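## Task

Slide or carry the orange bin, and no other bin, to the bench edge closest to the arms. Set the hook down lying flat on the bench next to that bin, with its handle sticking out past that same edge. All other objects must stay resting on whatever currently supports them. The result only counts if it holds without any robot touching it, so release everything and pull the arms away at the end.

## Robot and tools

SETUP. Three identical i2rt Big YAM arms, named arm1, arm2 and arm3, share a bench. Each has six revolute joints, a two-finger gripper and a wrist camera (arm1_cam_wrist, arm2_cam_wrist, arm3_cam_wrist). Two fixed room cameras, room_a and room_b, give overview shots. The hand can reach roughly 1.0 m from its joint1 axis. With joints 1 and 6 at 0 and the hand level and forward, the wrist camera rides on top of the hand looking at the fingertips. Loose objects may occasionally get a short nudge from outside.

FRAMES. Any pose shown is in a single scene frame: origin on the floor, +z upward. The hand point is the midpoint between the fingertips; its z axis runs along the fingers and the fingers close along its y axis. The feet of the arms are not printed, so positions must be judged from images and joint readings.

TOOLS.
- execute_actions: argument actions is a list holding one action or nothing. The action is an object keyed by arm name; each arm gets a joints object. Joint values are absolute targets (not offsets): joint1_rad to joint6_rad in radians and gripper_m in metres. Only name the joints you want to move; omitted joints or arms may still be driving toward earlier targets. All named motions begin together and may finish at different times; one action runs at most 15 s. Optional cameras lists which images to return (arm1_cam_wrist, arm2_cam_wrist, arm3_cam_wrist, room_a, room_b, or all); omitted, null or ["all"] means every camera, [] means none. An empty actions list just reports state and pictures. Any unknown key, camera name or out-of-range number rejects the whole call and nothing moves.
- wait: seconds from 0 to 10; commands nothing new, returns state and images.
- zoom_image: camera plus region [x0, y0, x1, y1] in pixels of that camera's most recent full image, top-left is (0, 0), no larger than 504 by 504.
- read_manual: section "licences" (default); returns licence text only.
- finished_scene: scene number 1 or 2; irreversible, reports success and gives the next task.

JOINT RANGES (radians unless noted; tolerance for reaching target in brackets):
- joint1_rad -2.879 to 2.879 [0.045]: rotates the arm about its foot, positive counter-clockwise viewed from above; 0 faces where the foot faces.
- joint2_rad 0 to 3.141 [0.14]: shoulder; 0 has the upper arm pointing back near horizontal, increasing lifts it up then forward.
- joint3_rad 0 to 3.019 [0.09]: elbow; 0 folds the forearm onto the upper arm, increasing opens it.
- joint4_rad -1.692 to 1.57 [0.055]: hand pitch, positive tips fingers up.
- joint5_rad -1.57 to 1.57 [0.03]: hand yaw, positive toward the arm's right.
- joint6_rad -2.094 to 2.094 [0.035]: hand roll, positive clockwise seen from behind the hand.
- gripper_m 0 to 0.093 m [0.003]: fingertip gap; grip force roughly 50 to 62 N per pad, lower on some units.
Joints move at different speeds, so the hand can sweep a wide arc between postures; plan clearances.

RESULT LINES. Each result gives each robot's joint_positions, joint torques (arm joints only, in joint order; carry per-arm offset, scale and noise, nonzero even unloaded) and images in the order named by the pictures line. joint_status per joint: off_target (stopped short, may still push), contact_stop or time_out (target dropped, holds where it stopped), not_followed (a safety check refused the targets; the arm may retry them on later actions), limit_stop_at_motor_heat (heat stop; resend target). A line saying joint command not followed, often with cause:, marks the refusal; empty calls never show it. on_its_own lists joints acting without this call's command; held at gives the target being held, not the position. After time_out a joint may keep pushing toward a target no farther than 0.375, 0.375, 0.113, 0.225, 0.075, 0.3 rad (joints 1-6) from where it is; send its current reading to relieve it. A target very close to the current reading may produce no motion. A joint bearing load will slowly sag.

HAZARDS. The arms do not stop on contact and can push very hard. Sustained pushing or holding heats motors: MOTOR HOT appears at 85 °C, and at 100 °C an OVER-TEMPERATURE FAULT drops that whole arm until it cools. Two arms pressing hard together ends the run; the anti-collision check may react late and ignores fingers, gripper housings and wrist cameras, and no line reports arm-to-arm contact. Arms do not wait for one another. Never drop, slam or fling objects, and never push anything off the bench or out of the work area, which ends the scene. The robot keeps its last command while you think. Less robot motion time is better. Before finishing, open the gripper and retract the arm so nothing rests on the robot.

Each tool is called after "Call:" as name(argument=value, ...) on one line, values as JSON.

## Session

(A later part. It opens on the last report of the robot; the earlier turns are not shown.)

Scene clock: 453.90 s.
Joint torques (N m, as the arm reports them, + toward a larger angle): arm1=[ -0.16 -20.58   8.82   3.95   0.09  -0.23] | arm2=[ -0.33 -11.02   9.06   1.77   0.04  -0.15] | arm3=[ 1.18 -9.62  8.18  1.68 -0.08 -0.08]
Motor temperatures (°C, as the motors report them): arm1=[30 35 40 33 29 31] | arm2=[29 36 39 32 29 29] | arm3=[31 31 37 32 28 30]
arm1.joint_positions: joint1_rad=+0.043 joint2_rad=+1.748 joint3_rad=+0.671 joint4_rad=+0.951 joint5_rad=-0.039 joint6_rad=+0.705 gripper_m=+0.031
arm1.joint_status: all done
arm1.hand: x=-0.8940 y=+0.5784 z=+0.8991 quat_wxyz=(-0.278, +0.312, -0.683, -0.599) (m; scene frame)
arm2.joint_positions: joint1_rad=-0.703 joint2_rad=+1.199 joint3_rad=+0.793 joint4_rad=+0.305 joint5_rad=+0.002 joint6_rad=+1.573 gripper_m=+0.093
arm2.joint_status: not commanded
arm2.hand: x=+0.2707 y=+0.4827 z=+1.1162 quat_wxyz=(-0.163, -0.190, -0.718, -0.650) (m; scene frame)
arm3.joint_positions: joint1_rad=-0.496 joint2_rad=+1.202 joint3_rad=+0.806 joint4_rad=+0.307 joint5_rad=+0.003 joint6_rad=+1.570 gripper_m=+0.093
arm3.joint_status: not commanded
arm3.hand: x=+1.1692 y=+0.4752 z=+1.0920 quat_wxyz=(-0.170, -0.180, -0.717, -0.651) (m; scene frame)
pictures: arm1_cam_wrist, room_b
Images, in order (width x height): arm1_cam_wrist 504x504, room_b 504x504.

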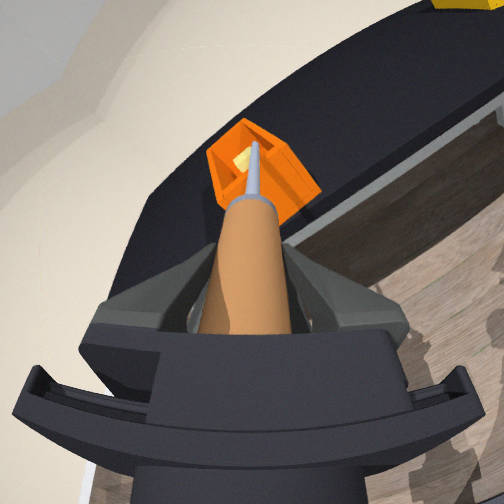

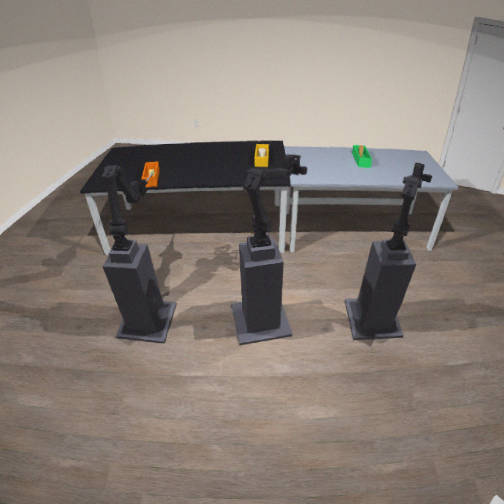

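Call:
execute_actions(actions=[{"arm1":{"joints":{"joint4_rad":1.25}}}], cameras=[])

Call:
execute_actions(actions=[{"arm1":{"joints":{"joint1_rad":-0.226,"joint5_rad":-0.3,"joint6_rad":1.571,"joint3_rad":0.85,"joint4_rad":1.1}}}], cameras=["room_a"])

Call:
execute_actions(actions=[{"arm1":{"joints":{"joint2_rad":2.16,"joint3_rad":1.4,"joint4_rad":0.9}}}], cameras=["room_a","arm1_cam_wrist"])

Scene clock: 463.27 s.
Joint torques (N m, as the arm reports them, + toward a larger angle): arm1=[ -1.16 -20.96   8.77   3.86   0.1   -0.24] | arm2=[ -0.37 -11.16   9.05   1.75   0.03  -0.16] | arm3=[ 0.93 -9.71  8.18  1.69 -0.09 -0.09]
Motor temperatures (°C, as the motors report them): arm1=[30 35 39 33 29 31] | arm2=[29 36 39 32 29 29] | arm3=[31 31 37 32 28 30]
arm1.joint_positions: joint1_rad=+0.043 joint2_rad=+1.748 joint3_rad=+0.668 joint4_rad=+1.196 joint5_rad=-0.039 joint6_rad=+0.705 gripper_m=+0.031
arm1.joint_status: all done
arm1.hand: x=-0.8942 y=+0.5778 z=+0.9577 quat_wxyz=(-0.317, +0.280, -0.604, -0.675) (m; scene frame)
arm2.joint_positions: joint1_rad=-0.703 joint2_rad=+1.199 joint3_rad=+0.793 joint4_rad=+0.305 joint5_rad=+0.002 joint6_rad=+1.573 gripper_m=+0.093
arm2.joint_status: not commanded
arm2.hand: x=+0.2707 y=+0.4827 z=+1.1162 quat_wxyz=(-0.163, -0.190, -0.718, -0.650) (m; scene frame)
arm3.joint_positions: joint1_rad=-0.496 joint2_rad=+1.202 joint3_rad=+0.806 joint4_rad=+0.307 joint5_rad=+0.003 joint6_rad=+1.570 gripper_m=+0.093
arm3.joint_status: not commanded
arm3.hand: x=+1.1692 y=+0.4752 z=+1.0920 quat_wxyz=(-0.170, -0.180, -0.717, -0.651) (m; scene frame)
pictures: none
No camera images: the call's "cameras" was empty. Leave "cameras" out to get every camera's image.

Scene clock: 465.07 s.
Joint torques (N m, as the arm reports them, + toward a larger angle): arm1=[  0.1  -21.52  12.58   2.88   0.21  -0.12] | arm2=[ -0.37 -10.98   9.05   1.79   0.03  -0.16] | arm3=[ 1.16 -9.64  8.3   1.67 -0.1  -0.09]
Motor temperatures (°C, as the motors report them): arm1=[30 35 39 33 29 31] | arm2=[29 36 39 32 29 29] | arm3=[31 31 37 32 28 30]
arm1.joint_positions: joint1_rad=-0.230 joint2_rad=+1.747 joint3_rad=+0.796 joint4_rad=+1.073 joint5_rad=-0.301 joint6_rad=+1.560 gripper_m=+0.031
arm1.joint_status: all done
arm1.hand: x=-0.7704 y=+0.5971 z=+0.9847 quat_wxyz=(-0.023, +0.012, -0.666, -0.746) (m; scene frame)
arm2.joint_positions: joint1_rad=-0.703 joint2_rad=+1.199 joint3_rad=+0.793 joint4_rad=+0.305 joint5_rad=+0.002 joint6_rad=+1.573 gripper_m=+0.093
arm2.joint_status: not commanded
arm2.hand: x=+0.2707 y=+0.4827 z=+1.1162 quat_wxyz=(-0.163, -0.190, -0.718, -0.650) (m; scene frame)
arm3.joint_positions: joint1_rad=-0.496 joint2_rad=+1.202 joint3_rad=+0.806 joint4_rad=+0.307 joint5_rad=+0.003 joint6_rad=+1.570 gripper_m=+0.093
arm3.joint_status: not commanded
arm3.hand: x=+1.1692 y=+0.4752 z=+1.0920 quat_wxyz=(-0.170, -0.180, -0.717, -0.651) (m; scene frame)
pictures: room_a
Images, in order (width x height): room_a 504x504.

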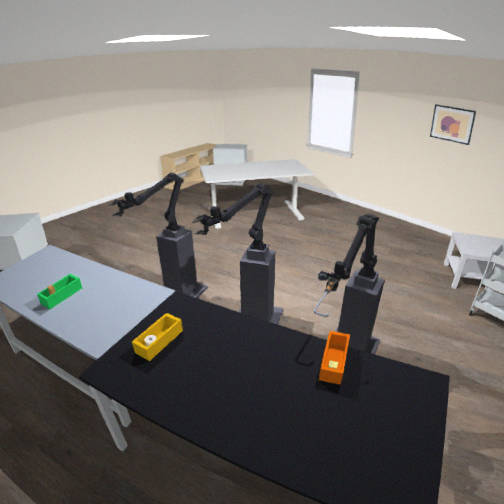

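Scene clock: 466.43 s.
Joint torques (N m, as the arm reports them, + toward a larger angle): arm1=[ -0.09 -29.49  14.79   3.45   0.09  -0.17] | arm2=[ -0.45 -10.94   9.07   1.77   0.03  -0.16] | arm3=[ 1.4  -9.53  8.21  1.71 -0.09 -0.09]
Motor temperatures (°C, as the motors report them): arm1=[30 35 40 33 29 31] | arm2=[29 36 39 32 29 29] | arm3=[31 31 37 32 28 30]
arm1.joint_positions: joint1_rad=-0.230 joint2_rad=+2.209 joint3_rad=+1.331 joint4_rad=+0.861 joint5_rad=-0.299 joint6_rad=+1.561 gripper_m=+0.031
arm1.joint_status: all done
arm1.hand: x=-0.7166 y=+0.7592 z=+0.8714 quat_wxyz=(-0.009, -0.004, -0.713, -0.701) (m; scene frame)
arm2.joint_positions: joint1_rad=-0.703 joint2_rad=+1.199 joint3_rad=+0.793 joint4_rad=+0.305 joint5_rad=+0.002 joint6_rad=+1.573 gripper_m=+0.093
arm2.joint_status: not commanded
arm2.hand: x=+0.2707 y=+0.4827 z=+1.1162 quat_wxyz=(-0.163, -0.190, -0.718, -0.650) (m; scene frame)
arm3.joint_positions: joint1_rad=-0.496 joint2_rad=+1.202 joint3_rad=+0.806 joint4_rad=+0.307 joint5_rad=+0.003 joint6_rad=+1.570 gripper_m=+0.093
arm3.joint_status: not commanded
arm3.hand: x=+1.1692 y=+0.4752 z=+1.0920 quat_wxyz=(-0.170, -0.180, -0.717, -0.651) (m; scene frame)
pictures: arm1_cam_wrist, room_a
Images, in order (width x height): arm1_cam_wrist 504x504, room_a 504x504.

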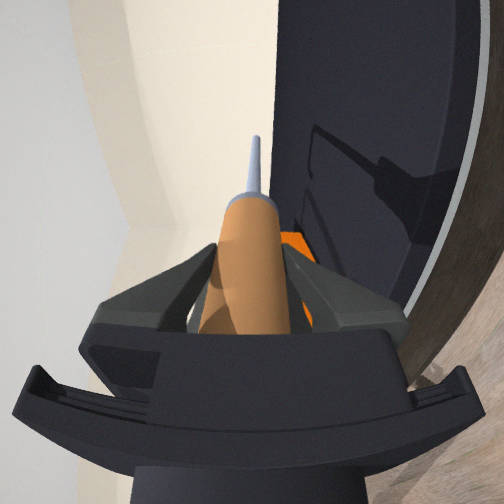

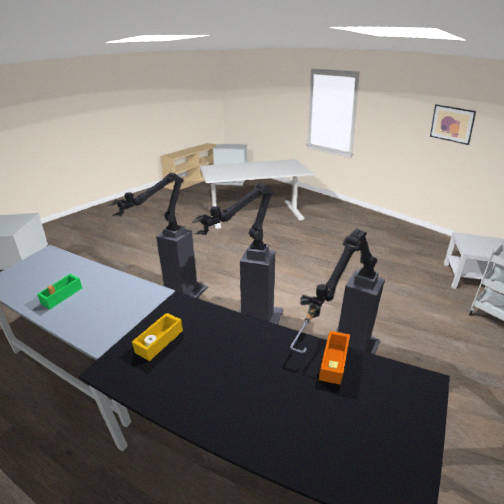

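Call:
execute_actions(actions=[{"arm1":{"joints":{"joint2_rad":2.34,"joint3_rad":1.45,"joint4_rad":1.04}}}], cameras=["arm1_cam_wrist"])

Scene clock: 475.10 s.
Joint torques (N m, as the arm reports them, + toward a larger angle): arm1=[  0.1  -30.9   12.23   3.59   0.1   -0.1 ] | arm2=[ -0.43 -10.93   9.07   1.79   0.02  -0.16] | arm3=[ 1.15 -9.73  8.21  1.71 -0.06 -0.08]
Motor temperatures (°C, as the motors report them): arm1=[30 35 41 33 29 31] | arm2=[29 36 39 32 29 29] | arm3=[31 31 37 32 28 30]
arm1.joint_positions: joint1_rad=-0.230 joint2_rad=+2.388 joint3_rad=+1.399 joint4_rad=+0.993 joint5_rad=-0.299 joint6_rad=+1.561 gripper_m=+0.031
arm1.joint_status: all done
arm1.hand: x=-0.7138 y=+0.7672 z=+0.7975 quat_wxyz=(-0.011, -0.001, -0.706, -0.708) (m; scene frame)
arm2.joint_positions: joint1_rad=-0.703 joint2_rad=+1.199 joint3_rad=+0.793 joint4_rad=+0.305 joint5_rad=+0.002 joint6_rad=+1.573 gripper_m=+0.093
arm2.joint_status: not commanded
arm2.hand: x=+0.2707 y=+0.4827 z=+1.1162 quat_wxyz=(-0.163, -0.190, -0.718, -0.650) (m; scene frame)
arm3.joint_positions: joint1_rad=-0.496 joint2_rad=+1.202 joint3_rad=+0.806 joint4_rad=+0.307 joint5_rad=+0.003 joint6_rad=+1.570 gripper_m=+0.093
arm3.joint_status: not commanded
arm3.hand: x=+1.1692 y=+0.4752 z=+1.0920 quat_wxyz=(-0.170, -0.180, -0.717, -0.651) (m; scene frame)
pictures: arm1_cam_wrist
Images, in order (width x height): arm1_cam_wrist 504x504.

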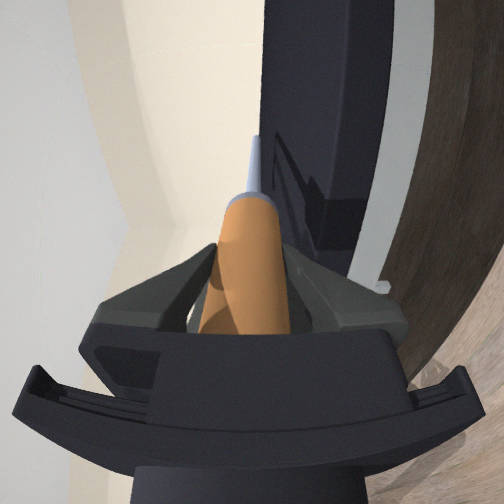

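Call:
execute_actions(actions=[{"arm1":{"joints":{"joint2_rad":2.385,"joint3_rad":1.43,"joint4_rad":1.07}}}], cameras=["arm1_cam_wrist"])

Scene clock: 480.50 s.
Joint torques (N m, as the arm reports them, + toward a larger angle): arm1=[ -0.25 -28.2    9.84   3.95   0.08  -0.15] | arm2=[ -0.29 -11.02   9.07   1.75   0.03  -0.15] | arm3=[ 1.28 -9.66  8.21  1.76 -0.09 -0.09]
Motor temperatures (°C, as the motors report them): arm1=[30 36 41 33 29 31] | arm2=[29 35 39 32 29 29] | arm3=[31 31 37 32 28 30]
arm1.joint_positions: joint1_rad=-0.230 joint2_rad=+2.403 joint3_rad=+1.399 joint4_rad=+1.016 joint5_rad=-0.299 joint6_rad=+1.561 gripper_m=+0.031
arm1.joint_status: all done
arm1.hand: x=-0.7143 y=+0.7655 z=+0.7909 quat_wxyz=(-0.012, -0.001, -0.704, -0.710) (m; scene frame)
arm2.joint_positions: joint1_rad=-0.703 joint2_rad=+1.199 joint3_rad=+0.793 joint4_rad=+0.305 joint5_rad=+0.002 joint6_rad=+1.573 gripper_m=+0.093
arm2.joint_status: not commanded
arm2.hand: x=+0.2707 y=+0.4827 z=+1.1162 quat_wxyz=(-0.163, -0.190, -0.718, -0.650) (m; scene frame)
arm3.joint_positions: joint1_rad=-0.496 joint2_rad=+1.202 joint3_rad=+0.806 joint4_rad=+0.307 joint5_rad=+0.003 joint6_rad=+1.570 gripper_m=+0.093
arm3.joint_status: not commanded
arm3.hand: x=+1.1692 y=+0.4752 z=+1.0920 quat_wxyz=(-0.170, -0.180, -0.717, -0.651) (m; scene frame)
pictures: arm1_cam_wrist
Images, in order (width x height): arm1_cam_wrist 504x504.

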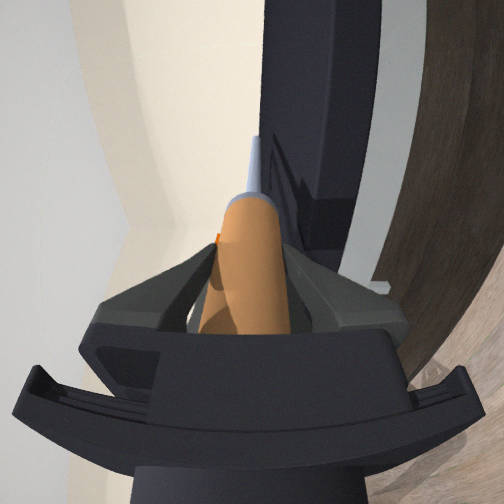

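Call:
execute_actions(actions=[{"arm1":{"joints":{"joint2_rad":2.415,"joint4_rad":1.05}}}], cameras=["arm1_cam_wrist"])

Scene clock: 485.00 s.
Joint torques (N m, as the arm reports them, + toward a larger angle): arm1=[  0.27 -27.65  10.11   2.87   0.12  -0.18] | arm2=[ -0.35 -11.02   9.03   1.78   0.03  -0.15] | arm3=[ 1.16 -9.76  8.21  1.7  -0.07 -0.07]
Motor temperatures (°C, as the motors report them): arm1=[30 36 40 33 29 31] | arm2=[29 35 39 32 29 29] | arm3=[31 31 37 32 28 30]
arm1.joint_positions: joint1_rad=-0.230 joint2_rad=+2.426 joint3_rad=+1.399 joint4_rad=+1.021 joint5_rad=-0.299 joint6_rad=+1.562 gripper_m=+0.031
arm1.joint_status: all done
arm1.hand: x=-0.7152 y=+0.7627 z=+0.7746 quat_wxyz=(-0.010, -0.003, -0.710, -0.704) (m; scene frame)
arm2.joint_positions: joint1_rad=-0.703 joint2_rad=+1.199 joint3_rad=+0.793 joint4_rad=+0.305 joint5_rad=+0.002 joint6_rad=+1.573 gripper_m=+0.093
arm2.joint_status: not commanded
arm2.hand: x=+0.2707 y=+0.4827 z=+1.1162 quat_wxyz=(-0.163, -0.190, -0.718, -0.650) (m; scene frame)
arm3.joint_positions: joint1_rad=-0.496 joint2_rad=+1.202 joint3_rad=+0.806 joint4_rad=+0.307 joint5_rad=+0.003 joint6_rad=+1.570 gripper_m=+0.093
arm3.joint_status: not commanded
arm3.hand: x=+1.1692 y=+0.4752 z=+1.0920 quat_wxyz=(-0.170, -0.180, -0.717, -0.651) (m; scene frame)
pictures: arm1_cam_wrist
Images, in order (width x height): arm1_cam_wrist 504x504.

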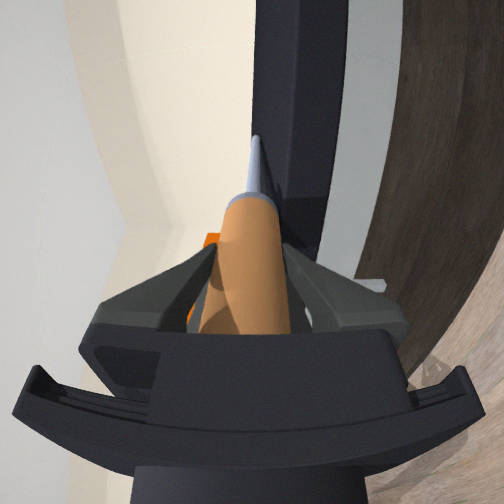

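Call:
execute_actions(actions=[{"arm1":{"joints":{"gripper_m":0.093}}}], cameras=[])

Call:
execute_actions(actions=[{"arm1":{"joints":{"joint2_rad":2.355,"joint3_rad":1.262,"joint4_rad":1.135}}}], cameras=["arm1_cam_wrist"])

Scene clock: 492.43 s.
Joint torques (N m, as the arm reports them, + toward a larger angle): arm1=[ -0.18 -28.02  10.13   2.4    0.07  -0.13] | arm2=[ -0.44 -11.01   9.08   1.76   0.04  -0.15] | arm3=[ 1.1  -9.55  8.22  1.71 -0.08 -0.07]
Motor temperatures (°C, as the motors report them): arm1=[30 36 40 33 29 31] | arm2=[29 35 39 32 29 29] | arm3=[31 31 37 32 28 30]
arm1.joint_positions: joint1_rad=-0.230 joint2_rad=+2.426 joint3_rad=+1.399 joint4_rad=+1.033 joint5_rad=-0.299 joint6_rad=+1.563 gripper_m=+0.093
arm1.joint_status: all done
arm1.hand: x=-0.7152 y=+0.7628 z=+0.7777 quat_wxyz=(-0.010, -0.002, -0.706, -0.708) (m; scene frame)
arm2.joint_positions: joint1_rad=-0.703 joint2_rad=+1.199 joint3_rad=+0.793 joint4_rad=+0.305 joint5_rad=+0.002 joint6_rad=+1.573 gripper_m=+0.093
arm2.joint_status: not commanded
arm2.hand: x=+0.2707 y=+0.4827 z=+1.1162 quat_wxyz=(-0.163, -0.190, -0.718, -0.650) (m; scene frame)
arm3.joint_positions: joint1_rad=-0.496 joint2_rad=+1.202 joint3_rad=+0.806 joint4_rad=+0.307 joint5_rad=+0.003 joint6_rad=+1.570 gripper_m=+0.093
arm3.joint_status: not commanded
arm3.hand: x=+1.1692 y=+0.4752 z=+1.0920 quat_wxyz=(-0.170, -0.180, -0.717, -0.651) (m; scene frame)
pictures: none
No camera images: the call's "cameras" was empty. Leave "cameras" out to get every camera's image.

Scene clock: 493.30 s.
Joint torques (N m, as the arm reports them, + toward a larger angle): arm1=[ -0.78 -24.99   6.93   2.39   0.09  -0.14] | arm2=[ -0.31 -10.95   9.06   1.74   0.04  -0.14] | arm3=[ 1.23 -9.82  8.2   1.76 -0.08 -0.08]
Motor temperatures (°C, as the motors report them): arm1=[30 36 40 33 29 31] | arm2=[29 35 39 32 29 29] | arm3=[31 31 37 32 28 30]
arm1.joint_positions: joint1_rad=-0.230 joint2_rad=+2.357 joint3_rad=+1.259 joint4_rad=+1.122 joint5_rad=-0.299 joint6_rad=+1.563 gripper_m=+0.093
arm1.joint_status: all done
arm1.hand: x=-0.7271 y=+0.7266 z=+0.7911 quat_wxyz=(-0.012, +0.000, -0.700, -0.714) (m; scene frame)
arm2.joint_positions: joint1_rad=-0.703 joint2_rad=+1.199 joint3_rad=+0.793 joint4_rad=+0.305 joint5_rad=+0.002 joint6_rad=+1.573 gripper_m=+0.093
arm2.joint_status: not commanded
arm2.hand: x=+0.2707 y=+0.4827 z=+1.1162 quat_wxyz=(-0.163, -0.190, -0.718, -0.650) (m; scene frame)
arm3.joint_positions: joint1_rad=-0.496 joint2_rad=+1.202 joint3_rad=+0.806 joint4_rad=+0.307 joint5_rad=+0.003 joint6_rad=+1.570 gripper_m=+0.093
arm3.joint_status: not commanded
arm3.hand: x=+1.1692 y=+0.4752 z=+1.0920 quat_wxyz=(-0.170, -0.180, -0.717, -0.651) (m; scene frame)
pictures: arm1_cam_wrist
Images, in order (width x height): arm1_cam_wrist 504x504.

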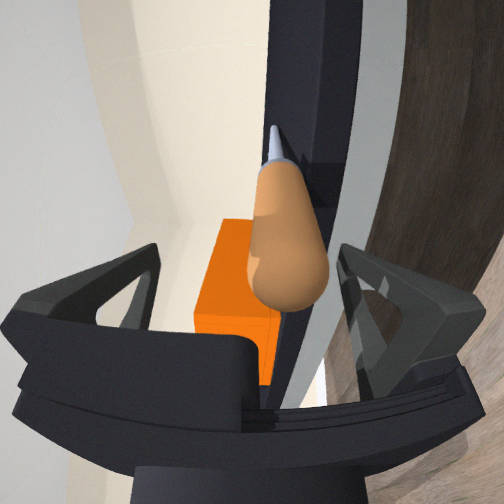

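Call:
execute_actions(actions=[{"arm1":{"joints":{"joint2_rad":2.32,"joint3_rad":1.09,"joint4_rad":1.22}}}], cameras=[])

Call:
execute_actions(actions=[{"arm1":{"joints":{"joint2_rad":1.5,"joint3_rad":0.6,"joint4_rad":0.3,"joint6_rad":0.8}}}])

Call:
zoom_image(camera="room_b", region=[90, 130, 230, 230])

Scene clock: 499.33 s.
Joint torques (N m, as the arm reports them, + toward a larger angle): arm1=[ -0.45 -23.87   5.74   2.51   0.11  -0.18] | arm2=[ -0.37 -10.97   9.04   1.77   0.04  -0.15] | arm3=[ 1.09 -9.77  8.28  1.74 -0.09 -0.08]
Motor temperatures (°C, as the motors report them): arm1=[30 36 39 32 29 31] | arm2=[29 35 39 32 29 29] | arm3=[31 31 37 32 28 30]
arm1.joint_positions: joint1_rad=-0.230 joint2_rad=+2.328 joint3_rad=+1.084 joint4_rad=+1.204 joint5_rad=-0.299 joint6_rad=+1.563 gripper_m=+0.093
arm1.joint_status: all done
arm1.hand: x=-0.7451 y=+0.6713 z=+0.7630 quat_wxyz=(-0.005, -0.007, -0.721, -0.693) (m; scene frame)
arm2.joint_positions: joint1_rad=-0.703 joint2_rad=+1.199 joint3_rad=+0.793 joint4_rad=+0.305 joint5_rad=+0.002 joint6_rad=+1.573 gripper_m=+0.093
arm2.joint_status: not commanded
arm2.hand: x=+0.2707 y=+0.4827 z=+1.1162 quat_wxyz=(-0.163, -0.190, -0.718, -0.650) (m; scene frame)
arm3.joint_positions: joint1_rad=-0.496 joint2_rad=+1.202 joint3_rad=+0.806 joint4_rad=+0.307 joint5_rad=+0.003 joint6_rad=+1.570 gripper_m=+0.093
arm3.joint_status: not commanded
arm3.hand: x=+1.1692 y=+0.4752 z=+1.0920 quat_wxyz=(-0.170, -0.180, -0.717, -0.651) (m; scene frame)
pictures: none
No camera images: the call's "cameras" was empty. Leave "cameras" out to get every camera's image.

Scene clock: 501.07 s.
Joint torques (N m, as the arm reports them, + toward a larger angle): arm1=[  0.25 -13.47   8.02   1.51   0.02  -0.26] | arm2=[ -0.45 -11.05   9.06   1.76   0.03  -0.16] | arm3=[ 0.96 -9.52  8.23  1.66 -0.09 -0.09]
Motor temperatures (°C, as the motors report them): arm1=[30 36 39 32 29 31] | arm2=[29 35 39 32 29 29] | arm3=[31 31 37 32 28 30]
arm1.joint_positions: joint1_rad=-0.230 joint2_rad=+1.503 joint3_rad=+0.601 joint4_rad=+0.307 joint5_rad=-0.299 joint6_rad=+0.809 gripper_m=+0.093
arm1.joint_status: all done
arm1.hand: x=-0.8058 y=+0.4871 z=+0.8552 quat_wxyz=(-0.126, +0.262, -0.837, -0.464) (m; scene frame)
arm2.joint_positions: joint1_rad=-0.703 joint2_rad=+1.199 joint3_rad=+0.793 joint4_rad=+0.305 joint5_rad=+0.002 joint6_rad=+1.573 gripper_m=+0.093
arm2.joint_status: not commanded
arm2.hand: x=+0.2707 y=+0.4827 z=+1.1162 quat_wxyz=(-0.163, -0.190, -0.718, -0.650) (m; scene frame)
arm3.joint_positions: joint1_rad=-0.496 joint2_rad=+1.202 joint3_rad=+0.806 joint4_rad=+0.307 joint5_rad=+0.003 joint6_rad=+1.570 gripper_m=+0.093
arm3.joint_status: not commanded
arm3.hand: x=+1.1692 y=+0.4752 z=+1.0920 quat_wxyz=(-0.170, -0.180, -0.717, -0.651) (m; scene frame)
pictures: arm1_cam_wrist, arm2_cam_wrist, arm3_cam_wrist, room_a, room_b
Images, in order (width x height): arm1_cam_wrist 504x504, arm2_cam_wrist 504x504, arm3_cam_wrist 504x504, room_a 504x504, room_b 504x504.

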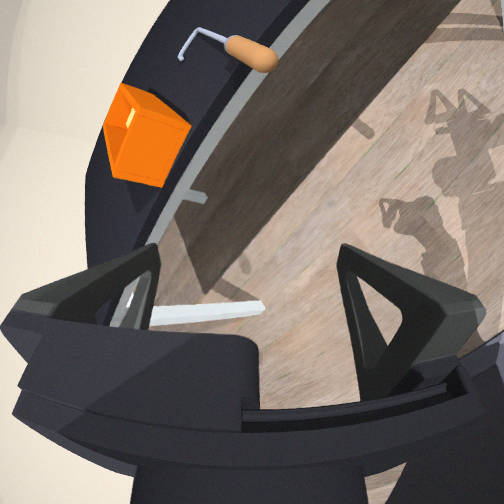

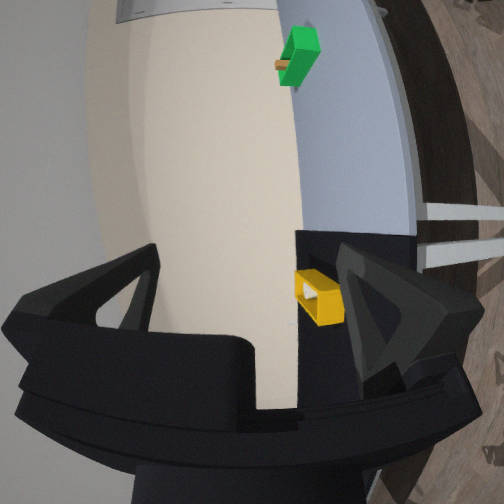

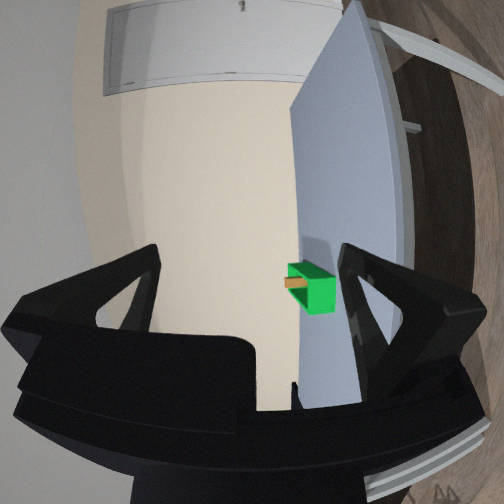

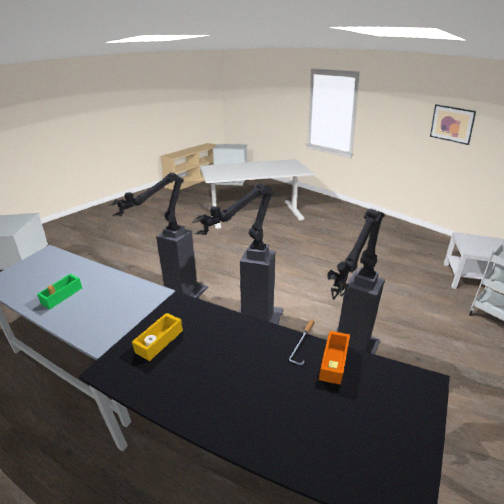

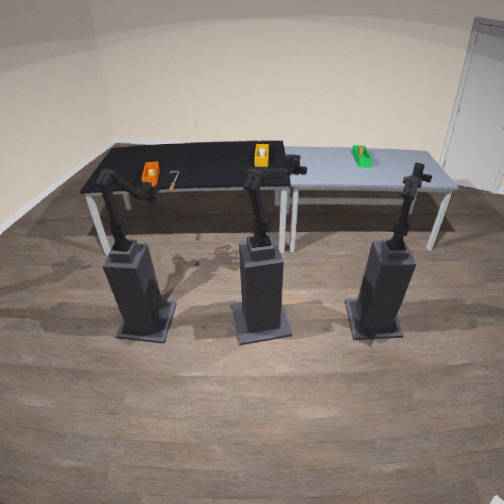

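Region (90, 130, 230, 230) of room_b's 504x504 image, scaled by 3.600, with more detail than that image has; it fills the top 360 rows of this view, and the rest is white.

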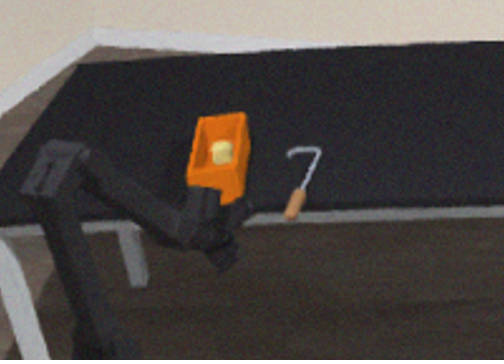

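Call:
finished_scene(scene=1)

The scene is finished: the task was done.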